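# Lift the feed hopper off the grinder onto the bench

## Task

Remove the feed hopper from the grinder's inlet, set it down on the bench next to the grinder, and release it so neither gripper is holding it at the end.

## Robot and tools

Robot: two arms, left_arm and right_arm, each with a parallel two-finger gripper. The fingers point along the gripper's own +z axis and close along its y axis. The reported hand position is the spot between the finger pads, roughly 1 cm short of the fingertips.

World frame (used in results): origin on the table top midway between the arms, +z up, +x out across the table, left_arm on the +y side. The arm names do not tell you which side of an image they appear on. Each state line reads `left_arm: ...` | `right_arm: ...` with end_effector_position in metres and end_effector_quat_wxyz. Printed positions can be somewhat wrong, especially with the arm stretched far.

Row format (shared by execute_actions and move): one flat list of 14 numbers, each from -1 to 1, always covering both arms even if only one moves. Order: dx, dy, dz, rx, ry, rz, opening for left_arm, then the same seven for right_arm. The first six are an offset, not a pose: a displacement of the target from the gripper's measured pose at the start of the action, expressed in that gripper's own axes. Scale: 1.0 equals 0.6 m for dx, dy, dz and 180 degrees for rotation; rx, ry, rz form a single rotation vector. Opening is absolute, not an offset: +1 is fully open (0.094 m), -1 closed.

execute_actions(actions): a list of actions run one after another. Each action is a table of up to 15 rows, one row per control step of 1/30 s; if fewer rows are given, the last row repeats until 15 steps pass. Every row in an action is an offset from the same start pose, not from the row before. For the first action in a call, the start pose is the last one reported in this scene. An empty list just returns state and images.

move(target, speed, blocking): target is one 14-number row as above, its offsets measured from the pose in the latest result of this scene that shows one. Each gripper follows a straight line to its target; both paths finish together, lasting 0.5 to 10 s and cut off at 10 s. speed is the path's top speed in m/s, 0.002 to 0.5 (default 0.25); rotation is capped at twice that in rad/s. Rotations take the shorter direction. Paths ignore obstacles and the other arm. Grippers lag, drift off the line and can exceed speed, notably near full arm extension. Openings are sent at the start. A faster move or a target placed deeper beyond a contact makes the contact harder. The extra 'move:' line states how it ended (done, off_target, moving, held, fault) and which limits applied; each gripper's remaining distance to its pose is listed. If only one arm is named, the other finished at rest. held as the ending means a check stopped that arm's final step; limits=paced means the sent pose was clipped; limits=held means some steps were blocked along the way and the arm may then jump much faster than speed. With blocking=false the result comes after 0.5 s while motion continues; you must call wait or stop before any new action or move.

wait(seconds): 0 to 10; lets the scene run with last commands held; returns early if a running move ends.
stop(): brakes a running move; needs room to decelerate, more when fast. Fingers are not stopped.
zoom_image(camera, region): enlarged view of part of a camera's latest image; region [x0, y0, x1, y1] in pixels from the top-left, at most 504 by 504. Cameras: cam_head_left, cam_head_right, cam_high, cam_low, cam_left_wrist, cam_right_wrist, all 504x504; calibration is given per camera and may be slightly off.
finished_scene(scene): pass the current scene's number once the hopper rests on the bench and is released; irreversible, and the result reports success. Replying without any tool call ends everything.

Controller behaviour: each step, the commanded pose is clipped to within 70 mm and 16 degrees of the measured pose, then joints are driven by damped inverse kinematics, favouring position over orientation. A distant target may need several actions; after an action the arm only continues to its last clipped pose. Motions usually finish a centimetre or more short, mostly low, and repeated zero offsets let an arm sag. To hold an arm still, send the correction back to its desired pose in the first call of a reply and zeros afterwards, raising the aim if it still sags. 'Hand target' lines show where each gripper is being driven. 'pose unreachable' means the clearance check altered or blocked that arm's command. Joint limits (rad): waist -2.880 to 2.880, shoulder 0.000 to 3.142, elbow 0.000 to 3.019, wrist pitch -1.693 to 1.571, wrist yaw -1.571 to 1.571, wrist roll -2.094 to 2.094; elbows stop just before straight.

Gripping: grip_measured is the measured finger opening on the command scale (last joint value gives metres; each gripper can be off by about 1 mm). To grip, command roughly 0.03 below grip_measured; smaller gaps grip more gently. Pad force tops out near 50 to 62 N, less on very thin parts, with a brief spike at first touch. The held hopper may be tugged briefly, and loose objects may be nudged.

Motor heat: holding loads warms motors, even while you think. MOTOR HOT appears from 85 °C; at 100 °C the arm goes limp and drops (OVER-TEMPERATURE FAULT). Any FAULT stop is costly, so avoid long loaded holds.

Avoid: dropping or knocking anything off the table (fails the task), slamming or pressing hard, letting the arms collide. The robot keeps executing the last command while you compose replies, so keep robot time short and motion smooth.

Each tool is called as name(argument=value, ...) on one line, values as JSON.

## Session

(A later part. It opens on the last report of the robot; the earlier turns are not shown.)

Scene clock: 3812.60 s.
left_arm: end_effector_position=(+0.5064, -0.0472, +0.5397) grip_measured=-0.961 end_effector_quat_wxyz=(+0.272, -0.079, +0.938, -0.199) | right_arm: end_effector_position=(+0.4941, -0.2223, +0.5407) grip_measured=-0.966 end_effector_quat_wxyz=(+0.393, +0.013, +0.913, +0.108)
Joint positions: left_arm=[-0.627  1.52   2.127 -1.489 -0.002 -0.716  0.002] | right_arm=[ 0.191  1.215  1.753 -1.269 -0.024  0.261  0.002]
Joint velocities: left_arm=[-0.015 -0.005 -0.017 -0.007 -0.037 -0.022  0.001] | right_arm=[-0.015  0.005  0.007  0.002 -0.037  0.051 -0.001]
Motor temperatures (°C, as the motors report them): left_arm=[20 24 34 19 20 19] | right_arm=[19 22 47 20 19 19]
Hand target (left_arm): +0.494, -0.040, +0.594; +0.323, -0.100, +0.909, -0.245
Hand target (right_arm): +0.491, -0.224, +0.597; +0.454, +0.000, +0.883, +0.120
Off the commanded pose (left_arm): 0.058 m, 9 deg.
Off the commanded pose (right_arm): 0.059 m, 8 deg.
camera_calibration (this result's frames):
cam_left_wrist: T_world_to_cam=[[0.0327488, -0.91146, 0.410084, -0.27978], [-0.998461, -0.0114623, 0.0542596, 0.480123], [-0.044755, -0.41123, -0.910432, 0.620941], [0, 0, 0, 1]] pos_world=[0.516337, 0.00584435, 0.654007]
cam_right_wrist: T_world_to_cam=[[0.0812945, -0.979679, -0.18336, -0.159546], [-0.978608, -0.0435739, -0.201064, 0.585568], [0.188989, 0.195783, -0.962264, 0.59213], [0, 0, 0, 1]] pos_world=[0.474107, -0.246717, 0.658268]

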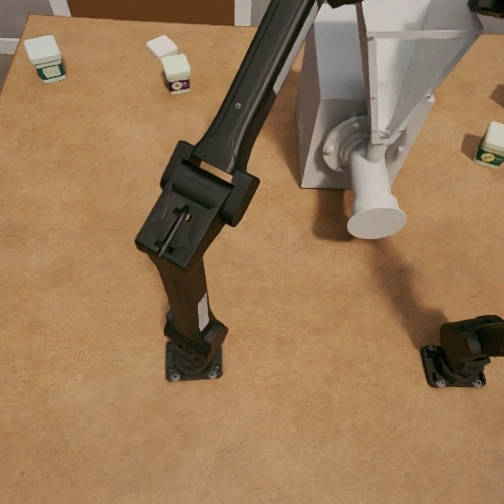

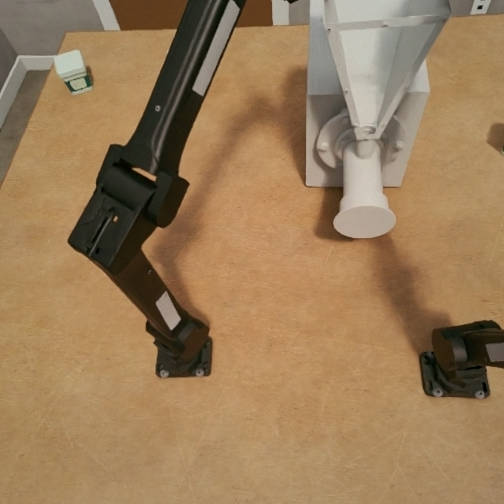

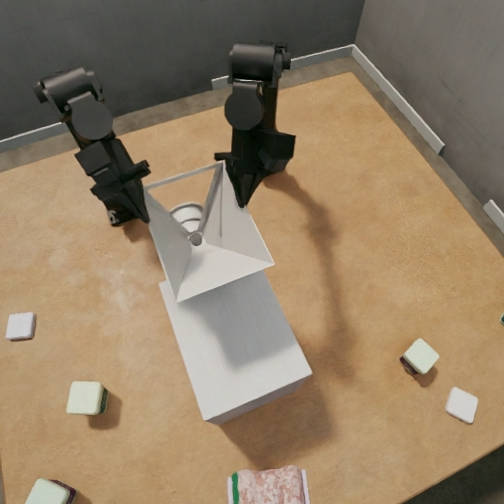

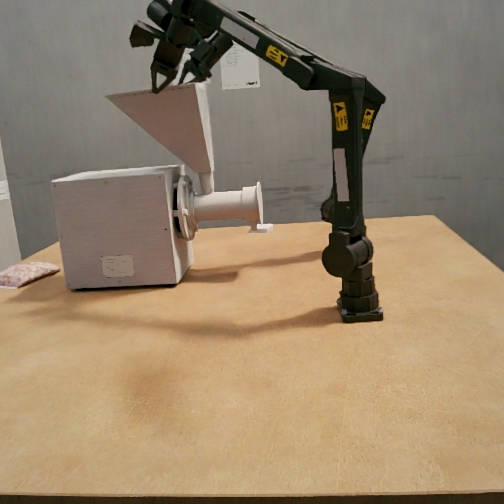

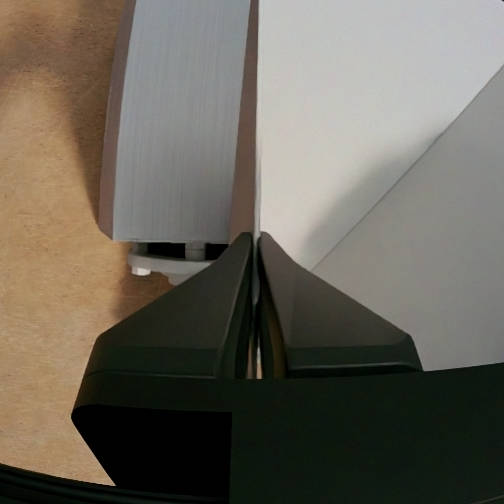

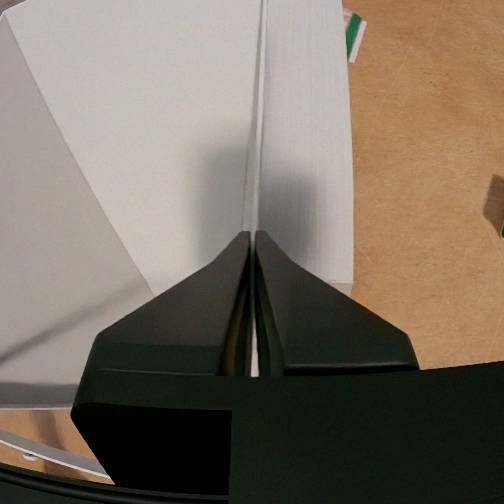

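execute_actions(actions=[[[-0.0327,-0.0185,-0.0966,0.0133,-0.0509,-0.0460,-0.98,-0.0805,0.0349,-0.0547,-0.0444,-0.0389,-0.0374,-0.98]]])

execute_actions(actions=[[[-0.0641,-0.0485,-0.0654,0.0595,-0.0189,0.0314,-0.98,-0.0519,0.0085,-0.0891,0.0188,-0.0595,0.0312,-0.98]]])

zoom_image(camera="cam_low", region=[90, 70, 290, 250])

Scene clock: 3819.07 s.
left_arm: end_effector_position=(+0.4980, -0.0413, +0.5439) grip_measured=-0.961 end_effector_quat_wxyz=(+0.284, -0.128, +0.932, -0.186) | right_arm: end_effector_position=(+0.5032, -0.2184, +0.5428) grip_measured=-0.966 end_effector_quat_wxyz=(+0.396, -0.039, +0.907, +0.137)
Joint positions: left_arm=[-0.653  1.499  2.113 -1.497 -0.085 -0.818  0.002] | right_arm=[ 0.15   1.231  1.76  -1.243 -0.147  0.163  0.002]
Joint velocities: left_arm=[-0.015 -0.005 -0.012 -0.012 -0.051  0.007 -0.001] | right_arm=[ 0.005  0.005 -0.002  0.007 -0.066  0.037 -0.   ]
Motor temperatures (°C, as the motors report them): left_arm=[20 24 33 20 20 19] | right_arm=[19 22 48 20 19 19]
Hand target (left_arm): +0.488, -0.031, +0.596; +0.331, -0.154, +0.901, -0.233
Hand target (right_arm): +0.497, -0.215, +0.599; +0.455, -0.061, +0.876, +0.146
Off the commanded pose (left_arm): 0.056 m, 9 deg.
Off the commanded pose (right_arm): 0.059 m, 8 deg.
camera_calibration (this result's frames):
cam_left_wrist: T_world_to_cam=[[0.126452, -0.901668, 0.413527, -0.324038], [-0.99197, -0.115931, 0.0505531, 0.466048], [0.00235859, -0.416599, -0.909087, 0.602367], [0, 0, 0, 1]] pos_world=[0.50186, 0.0128005, 0.658043]
cam_right_wrist: T_world_to_cam=[[0.19809, -0.960996, -0.192993, -0.205608], [-0.96246, -0.153427, -0.223901, 0.575342], [0.185558, 0.2301, -0.955313, 0.597201], [0, 0, 0, 1]] pos_world=[0.483658, -0.246732, 0.659652]

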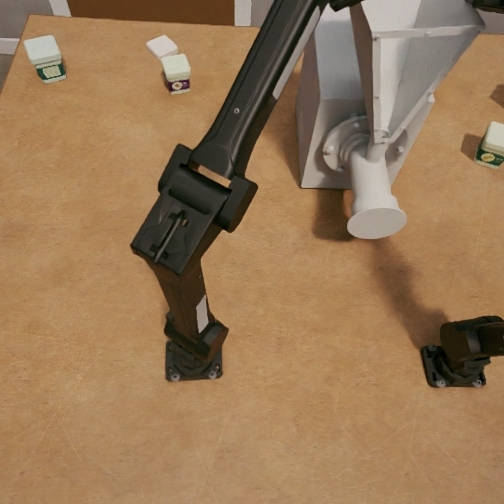

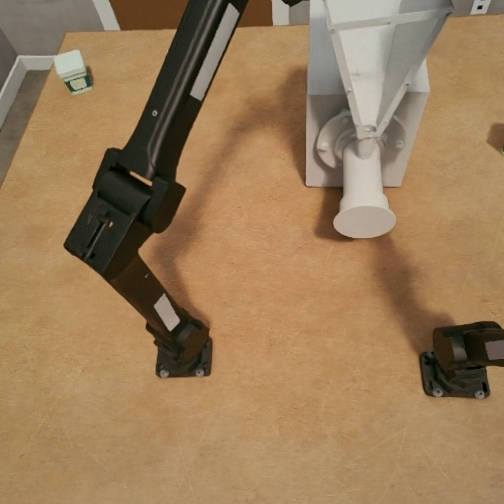

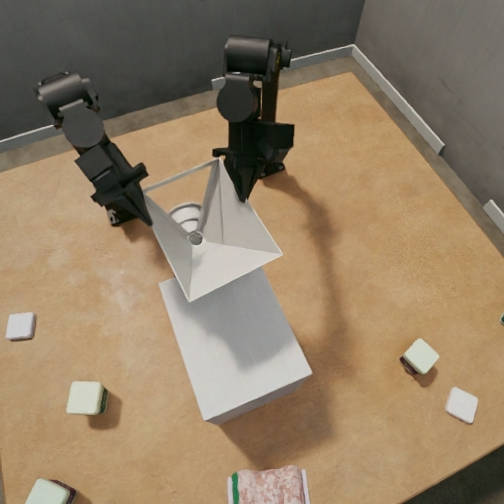

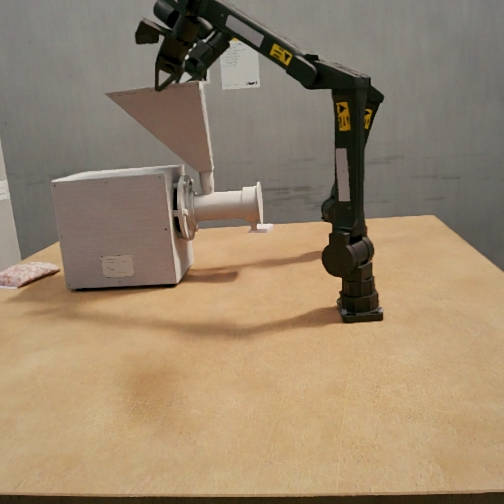

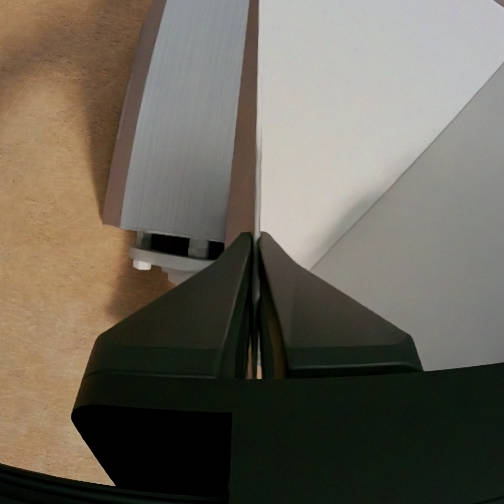

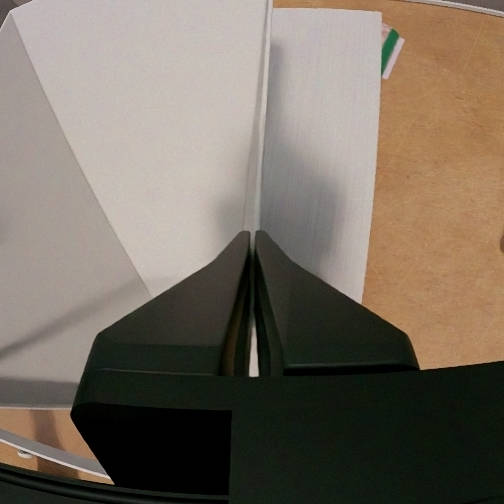

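Scene clock: 3819.57 s.
left_arm: end_effector_position=(+0.5066, -0.0489, +0.5447) grip_measured=-0.955 end_effector_quat_wxyz=(+0.275, -0.066, +0.935, -0.217) | right_arm: end_effector_position=(+0.4926, -0.2240, +0.5472) grip_measured=-0.966 end_effector_quat_wxyz=(+0.410, +0.029, +0.904, +0.122)
Joint positions: left_arm=[-0.617  1.511  2.119 -1.464  0.038 -0.694  0.002] | right_arm=[ 0.185  1.193  1.731 -1.227 -0.031  0.295  0.002]
Joint velocities: left_arm=[ 0.015  0.015 -0.012 -0.007 -0.007 -0.037 -0.   ] | right_arm=[ 0.005  0.005 -0.002  0.017  0.007  0.007  0.   ]
Motor temperatures (°C, as the motors report them): left_arm=[20 24 33 20 20 19] | right_arm=[19 22 48 20 19 19]
Hand target (left_arm): +0.504, -0.041, +0.603; +0.331, -0.060, +0.907, -0.254
Hand target (right_arm): +0.482, -0.230, +0.599; +0.473, +0.030, +0.871, +0.131
Off the commanded pose (left_arm): 0.060 m, 8 deg.
Off the commanded pose (right_arm): 0.055 m, 8 deg.
camera_calibration (this result's frames):
cam_left_wrist: T_world_to_cam=[[-0.00273882, -0.900161, 0.435549, -0.27876], [-0.998937, 0.0225027, 0.0402255, 0.489597], [-0.0460104, -0.434976, -0.899266, 0.618174], [0, 0, 0, 1]] pos_world=[0.516755, 0.00694445, 0.657622]
cam_right_wrist: T_world_to_cam=[[0.0660196, -0.973492, -0.218987, -0.131563], [-0.971893, -0.0130341, -0.235062, 0.607457], [0.225976, 0.22835, -0.94699, 0.579772], [0, 0, 0, 1]] pos_world=[0.468054, -0.252549, 0.663017]

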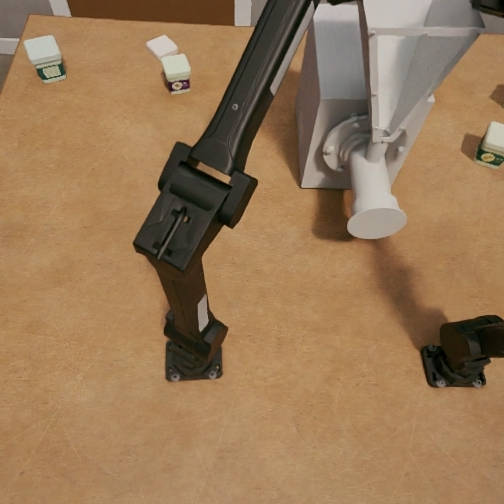

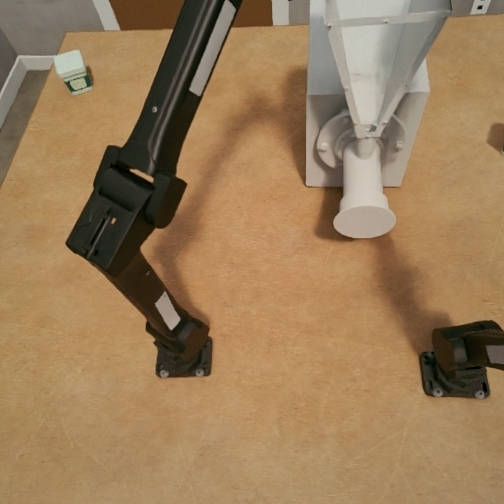

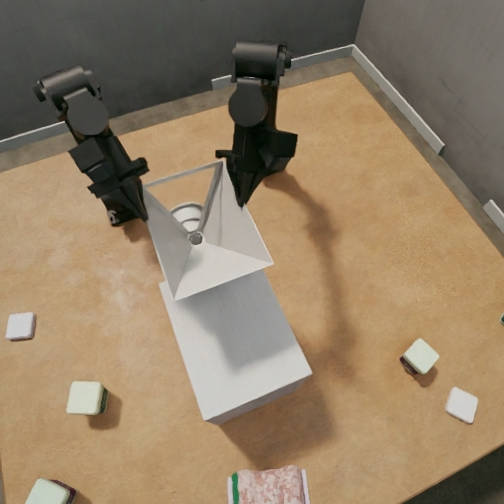

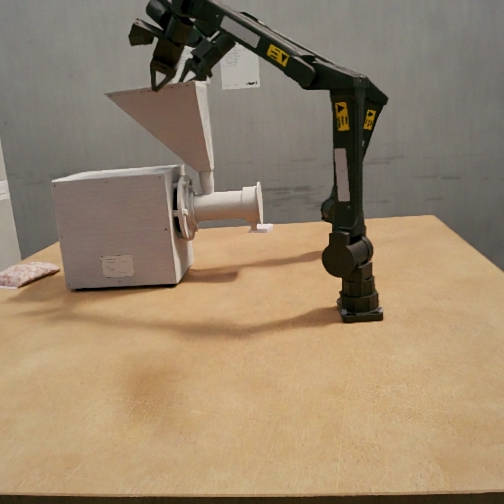

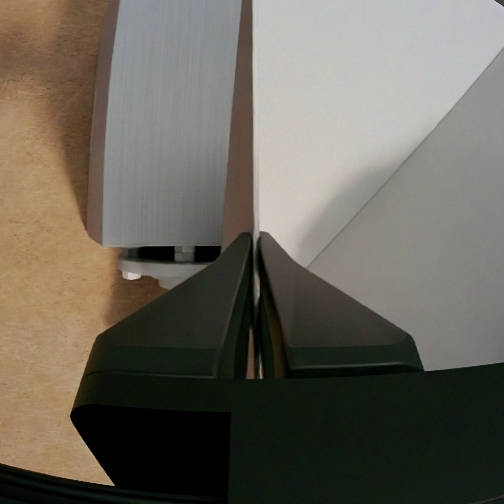

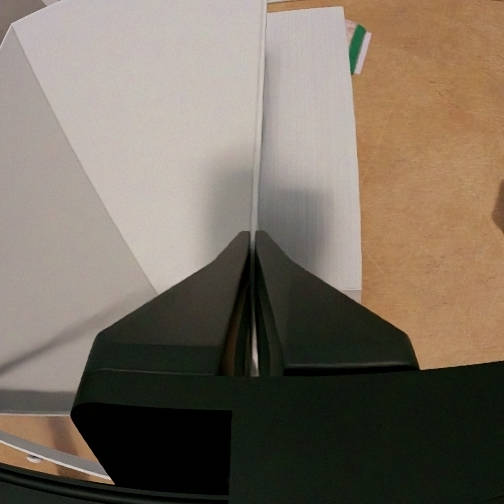

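Region (90, 70, 290, 250) of cam_low's 504x504 image, scaled by 2.520, with more detail than that image has; it fills the top 454 rows of this view, and the rest is white.

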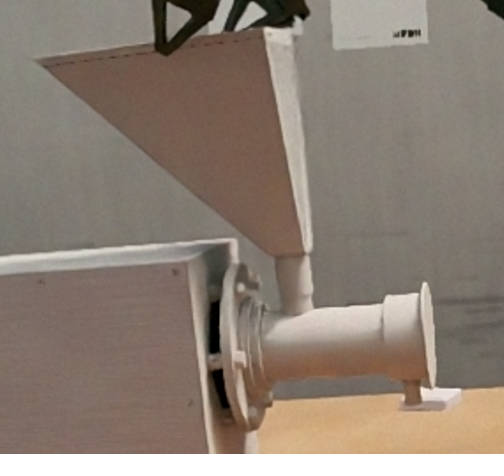

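execute_actions(actions=[[[-0.0349,-0.0290,-0.0932,-0.0212,-0.0584,-0.0156,-0.98,-0.0866,0.0362,-0.0439,-0.0454,-0.0250,-0.0324,-0.98]]])

execute_actions(actions=[[[-0.0623,-0.0594,-0.0582,0.0252,-0.0162,0.0566,-0.98,-0.0602,0.0126,-0.0833,0.0246,-0.0484,0.0282,-0.98]]])

zoom_image(camera="cam_low", region=[90, 70, 290, 250])

Scene clock: 3894.00 s.
left_arm: end_effector_position=(+0.4974, -0.0403, +0.5470) grip_measured=-0.962 end_effector_quat_wxyz=(+0.306, -0.113, +0.934, -0.146) | right_arm: end_effector_position=(+0.5056, -0.2185, +0.5463) grip_measured=-0.966 end_effector_quat_wxyz=(+0.393, -0.022, +0.906, +0.157)
Joint positions: left_arm=[-0.681  1.515  2.145 -1.528 -0.177 -0.782  0.002] | right_arm=[ 0.136  1.239  1.773 -1.244 -0.182  0.202  0.002]
Joint velocities: left_arm=[-0.005  0.005 -0.007 -0.002 -0.007 -0.051  0.001] | right_arm=[-0.005 -0.015 -0.002  0.017 -0.007 -0.037  0.   ]
Motor temperatures (°C, as the motors report them): left_arm=[20 24 37 20 20 19] | right_arm=[19 22 48 20 20 19]
Hand target (left_arm): +0.489, -0.035, +0.602; +0.352, -0.117, +0.910, -0.187
Hand target (right_arm): +0.500, -0.218, +0.605; +0.453, -0.041, +0.876, +0.163
Off the commanded pose (left_arm): 0.058 m, 7 deg.
Off the commanded pose (right_arm): 0.061 m, 8 deg.
camera_calibration (this result's frames):
cam_left_wrist: T_world_to_cam=[[0.115221, -0.934972, 0.335487, -0.277405], [-0.992719, -0.12032, 0.00562351, 0.490195], [0.0351079, -0.333692, -0.942028, 0.610699], [0, 0, 0, 1]] pos_world=[0.497148, 0.00340014, 0.665605]
cam_right_wrist: T_world_to_cam=[[0.18391, -0.952432, -0.243003, -0.169156], [-0.966715, -0.130521, -0.220062, 0.583455], [0.177877, 0.275386, -0.944734, 0.608081], [0, 0, 0, 1]] pos_world=[0.48698, -0.252413, 0.661766]

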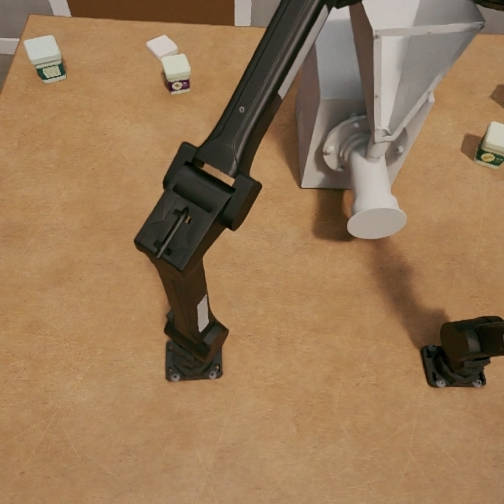

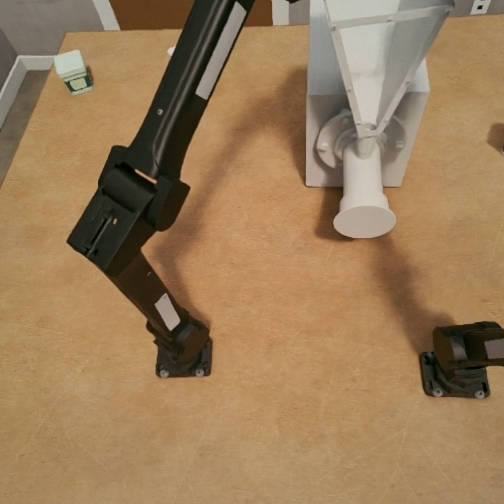

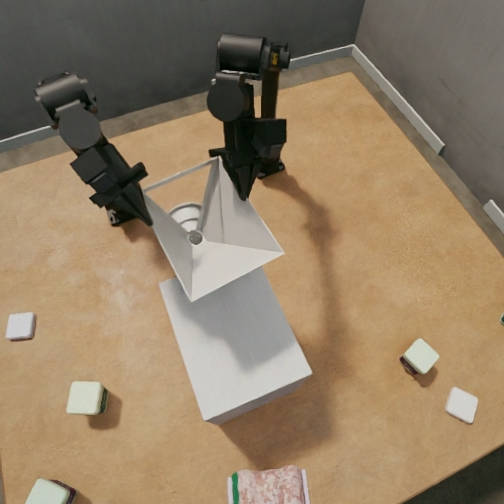

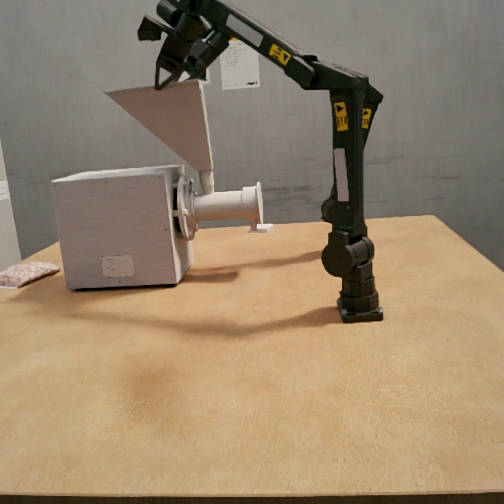

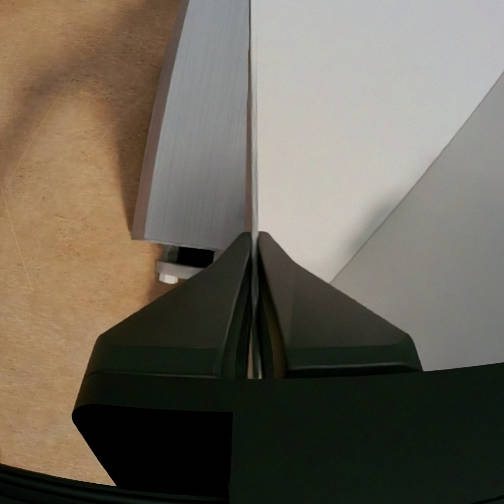

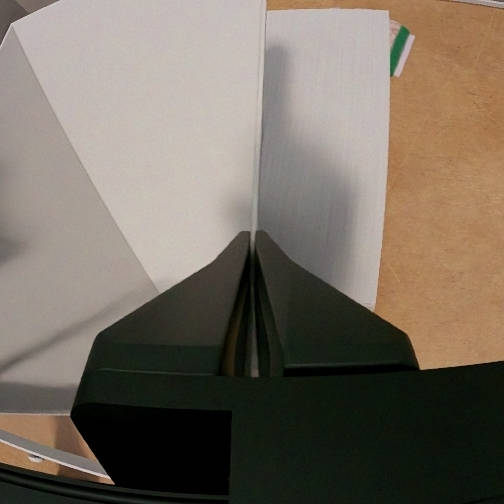

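Scene clock: 3894.50 s.
left_arm: end_effector_position=(+0.5075, -0.0543, +0.5491) grip_measured=-0.962 end_effector_quat_wxyz=(+0.287, -0.047, +0.949, -0.120) | right_arm: end_effector_position=(+0.4991, -0.2313, +0.5448) grip_measured=-0.966 end_effector_quat_wxyz=(+0.391, +0.042, +0.911, +0.121)
Joint positions: left_arm=[-0.684  1.621  2.309 -1.642 -0.152 -0.657  0.002] | right_arm=[ 0.162  1.226  1.773 -1.275 -0.044  0.306  0.002]
Joint velocities: left_arm=[-0.005  0.005  0.037 -0.022 -0.037  0.022 -0.001] | right_arm=[ 0.005 -0.005  0.002 -0.007  0.051  0.037  0.   ]
Motor temperatures (°C, as the motors report them): left_arm=[20 24 37 20 20 19] | right_arm=[19 22 48 20 20 19]
Hand target (left_arm): +0.504, -0.052, +0.603; +0.347, -0.022, +0.925, -0.151
Hand target (right_arm): +0.488, -0.231, +0.604; +0.453, +0.044, +0.879, +0.140
Off the commanded pose (left_arm): 0.057 m, 9 deg.
Off the commanded pose (right_arm): 0.062 m, 8 deg.
camera_calibration (this result's frames):
cam_left_wrist: T_world_to_cam=[[0.0126535, -0.968337, 0.249327, -0.194783], [-0.999517, -0.0051678, 0.0306553, 0.49443], [-0.0283962, -0.249594, -0.967934, 0.658648], [0, 0, 0, 1]] pos_world=[0.515359, -0.021666, 0.670936]
cam_right_wrist: T_world_to_cam=[[0.0367682, -0.972662, -0.229295, -0.11917], [-0.981083, 0.00850538, -0.1934, 0.599949], [0.190063, 0.232068, -0.95395, 0.600305], [0, 0, 0, 1]] pos_world=[0.478885, -0.260327, 0.661366]

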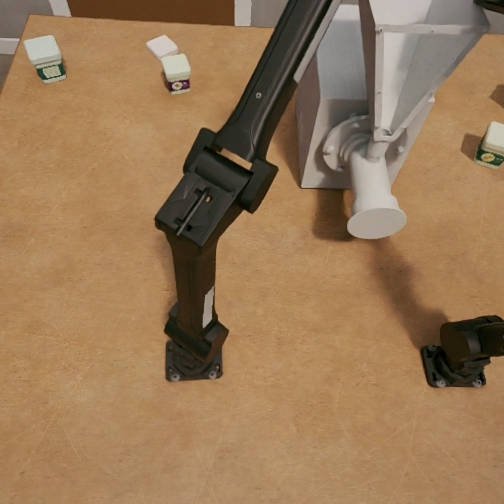

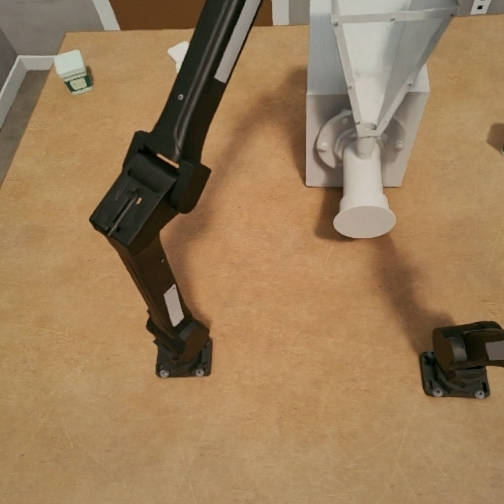

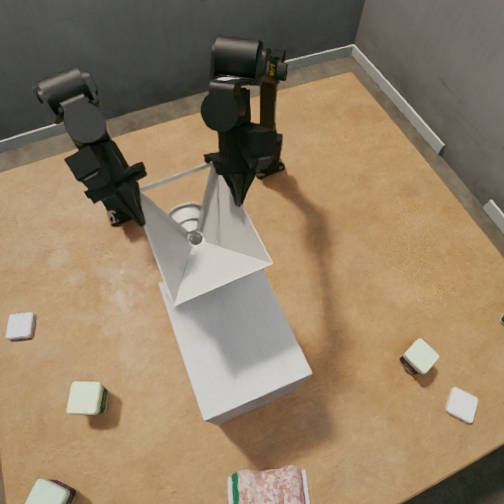

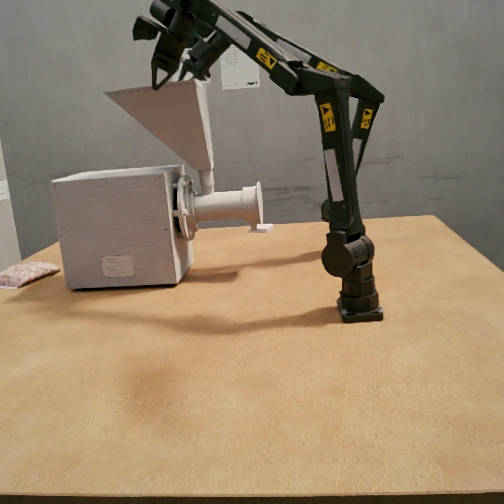

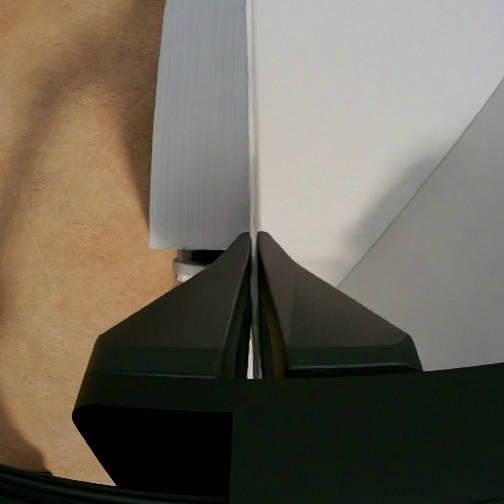

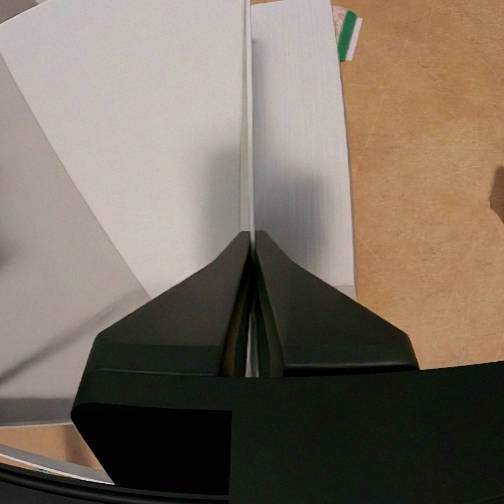

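Region (90, 70, 290, 250) of cam_low's 504x504 image, scaled by 2.520, with more detail than that image has; it fills the top 454 rows of this view, and the rest is white.

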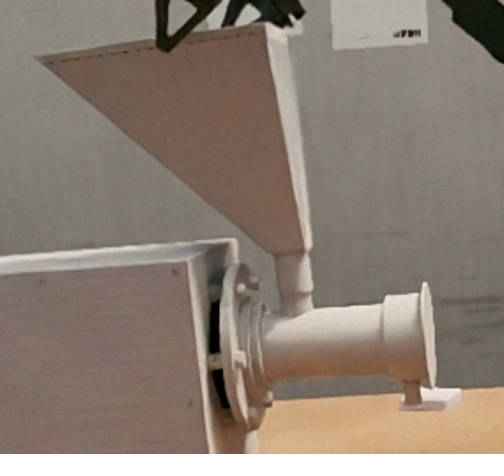

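execute_actions(actions=[[[-0.0372,-0.0096,-0.1004,0.0166,-0.0331,-0.0005,-0.98,-0.0526,0.0233,-0.0907,-0.0125,-0.0427,-0.0031,-0.98]]])

execute_actions(actions=[[[-0.0372,-0.0096,-0.1004,0.0166,-0.0331,-0.0005,-0.98,-0.0526,0.0233,-0.0907,-0.0125,-0.0427,-0.0031,-0.98]]])

Scene clock: 3996.77 s.
left_arm: end_effector_position=(+0.5047, -0.0538, +0.5555) grip_measured=-0.962 end_effector_quat_wxyz=(+0.291, -0.049, +0.948, -0.117) | right_arm: end_effector_position=(+0.4935, -0.2315, +0.5504) grip_measured=-0.966 end_effector_quat_wxyz=(+0.397, +0.043, +0.909, +0.121)
Joint positions: left_arm=[-0.691  1.628  2.339 -1.664 -0.166 -0.663  0.002] | right_arm=[ 0.166  1.213  1.773 -1.275 -0.039  0.309  0.002]
Joint velocities: left_arm=[-0.005  0.005 -0.002  0.027  0.037  0.022 -0.001] | right_arm=[ 0.005 -0.005 -0.002 -0.007 -0.037 -0.081 -0.   ]
Motor temperatures (°C, as the motors report them): left_arm=[20 24 39 20 19 19] | right_arm=[19 22 51 20 19 19]
Hand target (left_arm): +0.489, -0.042, +0.608; +0.338, -0.046, +0.929, -0.144
Hand target (right_arm): +0.477, -0.234, +0.604; +0.453, +0.038, +0.881, +0.133
Off the commanded pose (left_arm): 0.058 m, 6 deg.
Off the commanded pose (right_arm): 0.058 m, 7 deg.
camera_calibration (this result's frames):
cam_left_wrist: T_world_to_cam=[[0.0176353, -0.969443, 0.244682, -0.195892], [-0.999627, -0.0119892, 0.0245457, 0.494592], [-0.0208621, -0.245023, -0.969293, 0.662047], [0, 0, 0, 1]] pos_world=[0.511674, -0.0217598, 0.677508]
cam_right_wrist: T_world_to_cam=[[0.0379157, -0.972595, -0.229392, -0.118408], [-0.978628, 0.0102894, -0.205382, 0.60134], [0.202114, 0.232276, -0.951419, 0.599453], [0, 0, 0, 1]] pos_world=[0.47182, -0.26059, 0.666673]

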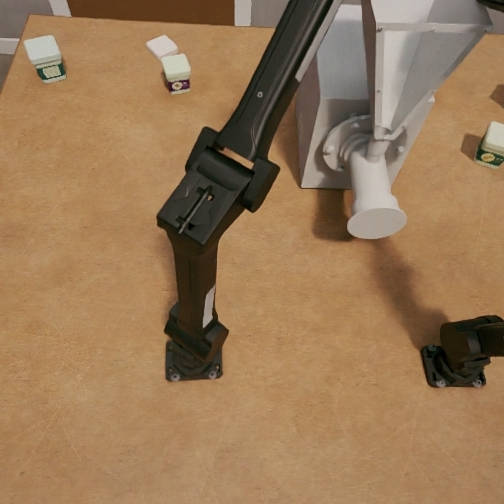

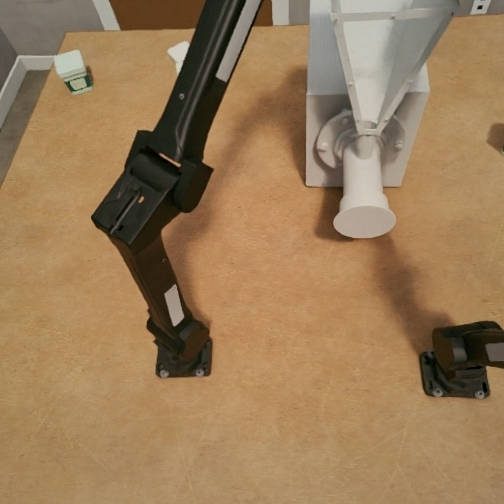

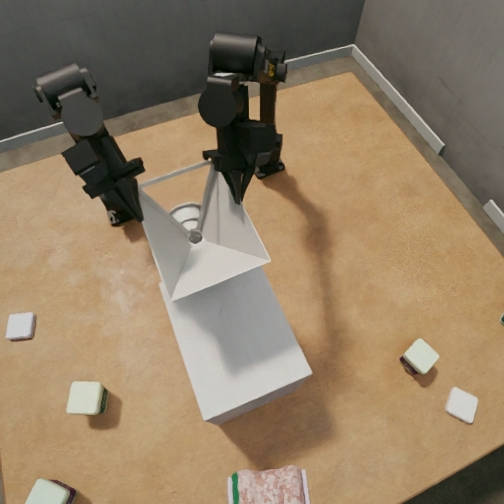

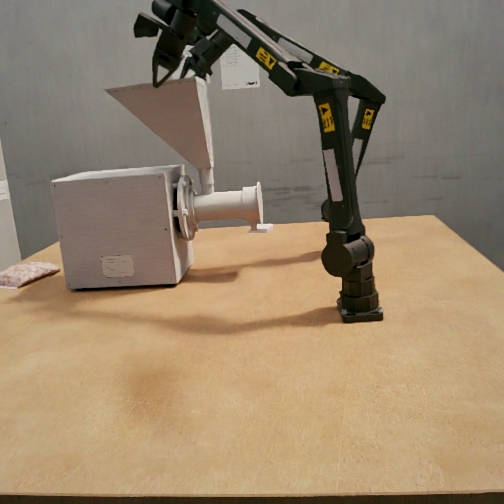

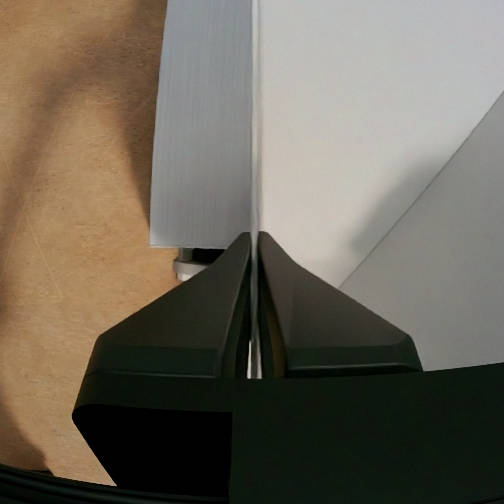

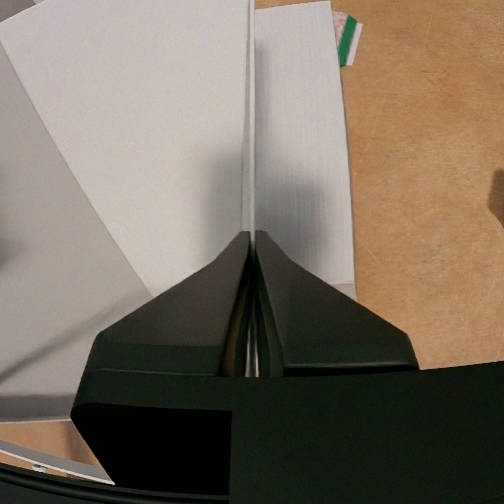

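Scene clock: 3997.27 s.
left_arm: end_effector_position=(+0.5014, -0.0559, +0.5619) grip_measured=-0.962 end_effector_quat_wxyz=(+0.293, -0.046, +0.948, -0.114) | right_arm: end_effector_position=(+0.4891, -0.2337, +0.5555) grip_measured=-0.966 end_effector_quat_wxyz=(+0.403, +0.044, +0.906, +0.119)
Joint positions: left_arm=[-0.702  1.642  2.379 -1.69  -0.179 -0.663  0.002] | right_arm=[ 0.166  1.202  1.773 -1.275 -0.031  0.309  0.002]
Joint velocities: left_arm=[-0.005  0.005  0.007  0.002  0.051  0.037  0.001] | right_arm=[ 0.005 -0.005  0.007 -0.002  0.037 -0.007  0.001]
Motor temperatures (°C, as the motors report them): left_arm=[20 24 39 20 19 19] | right_arm=[19 22 51 20 19 19]
Hand target (left_arm): +0.486, -0.042, +0.614; +0.341, -0.048, +0.928, -0.141
Hand target (right_arm): +0.471, -0.235, +0.610; +0.458, +0.038, +0.878, +0.133
Off the commanded pose (left_arm): 0.058 m, 7 deg.
Off the commanded pose (right_arm): 0.058 m, 7 deg.
camera_calibration (this result's frames):
cam_left_wrist: T_world_to_cam=[[0.0131643, -0.971615, 0.236201, -0.192476], [-0.999786, -0.00901635, 0.0186326, 0.494627], [-0.0159741, -0.236396, -0.971526, 0.667021], [0, 0, 0, 1]] pos_world=[0.50771, -0.0248713, 0.684275]
cam_right_wrist: T_world_to_cam=[[0.0349777, -0.973507, -0.225964, -0.119874], [-0.97587, 0.015492, -0.217801, 0.604862], [0.215532, 0.22813, -0.949475, 0.597039], [0, 0, 0, 1]] pos_world=[0.465779, -0.262271, 0.671526]

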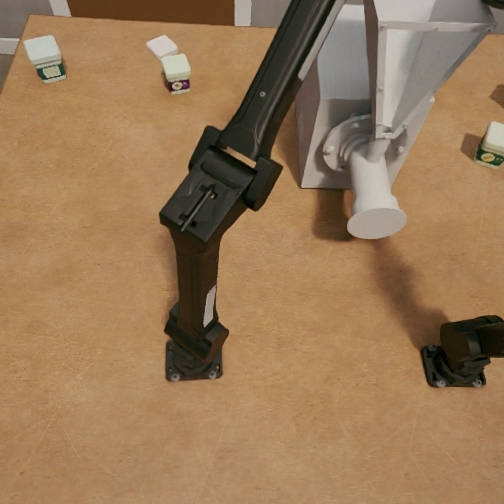

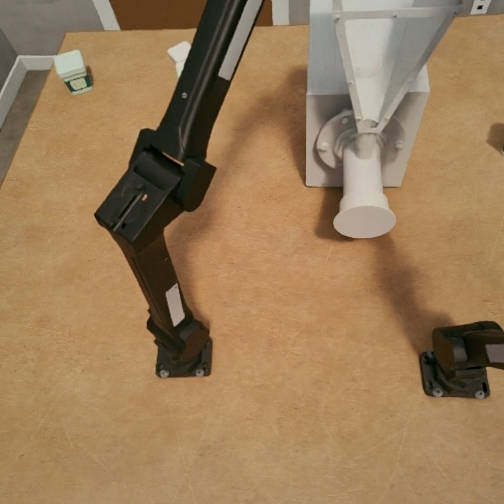

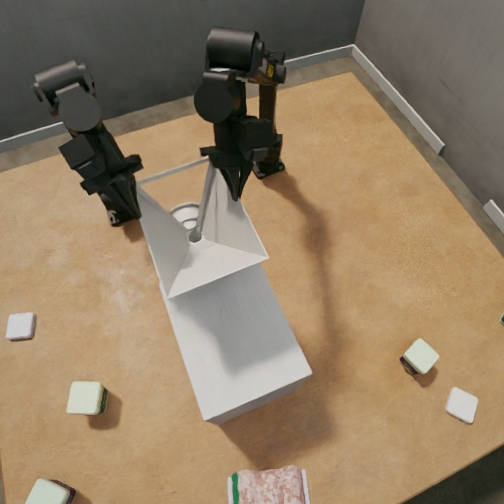

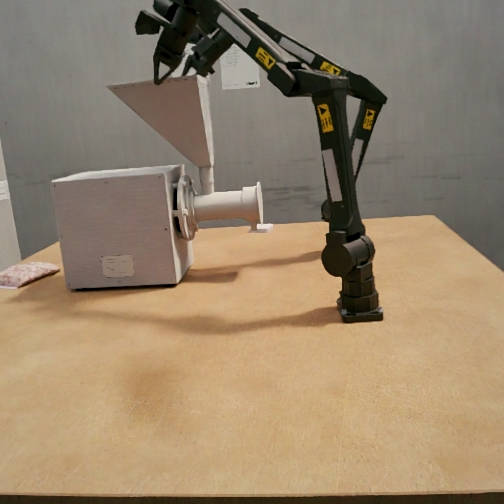

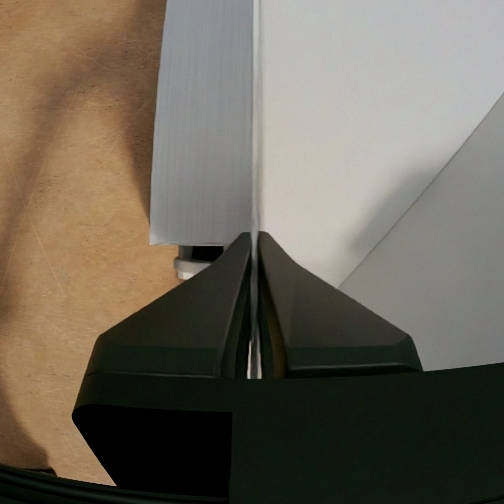

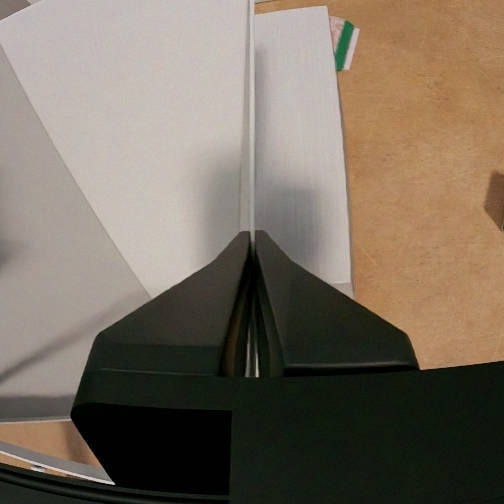

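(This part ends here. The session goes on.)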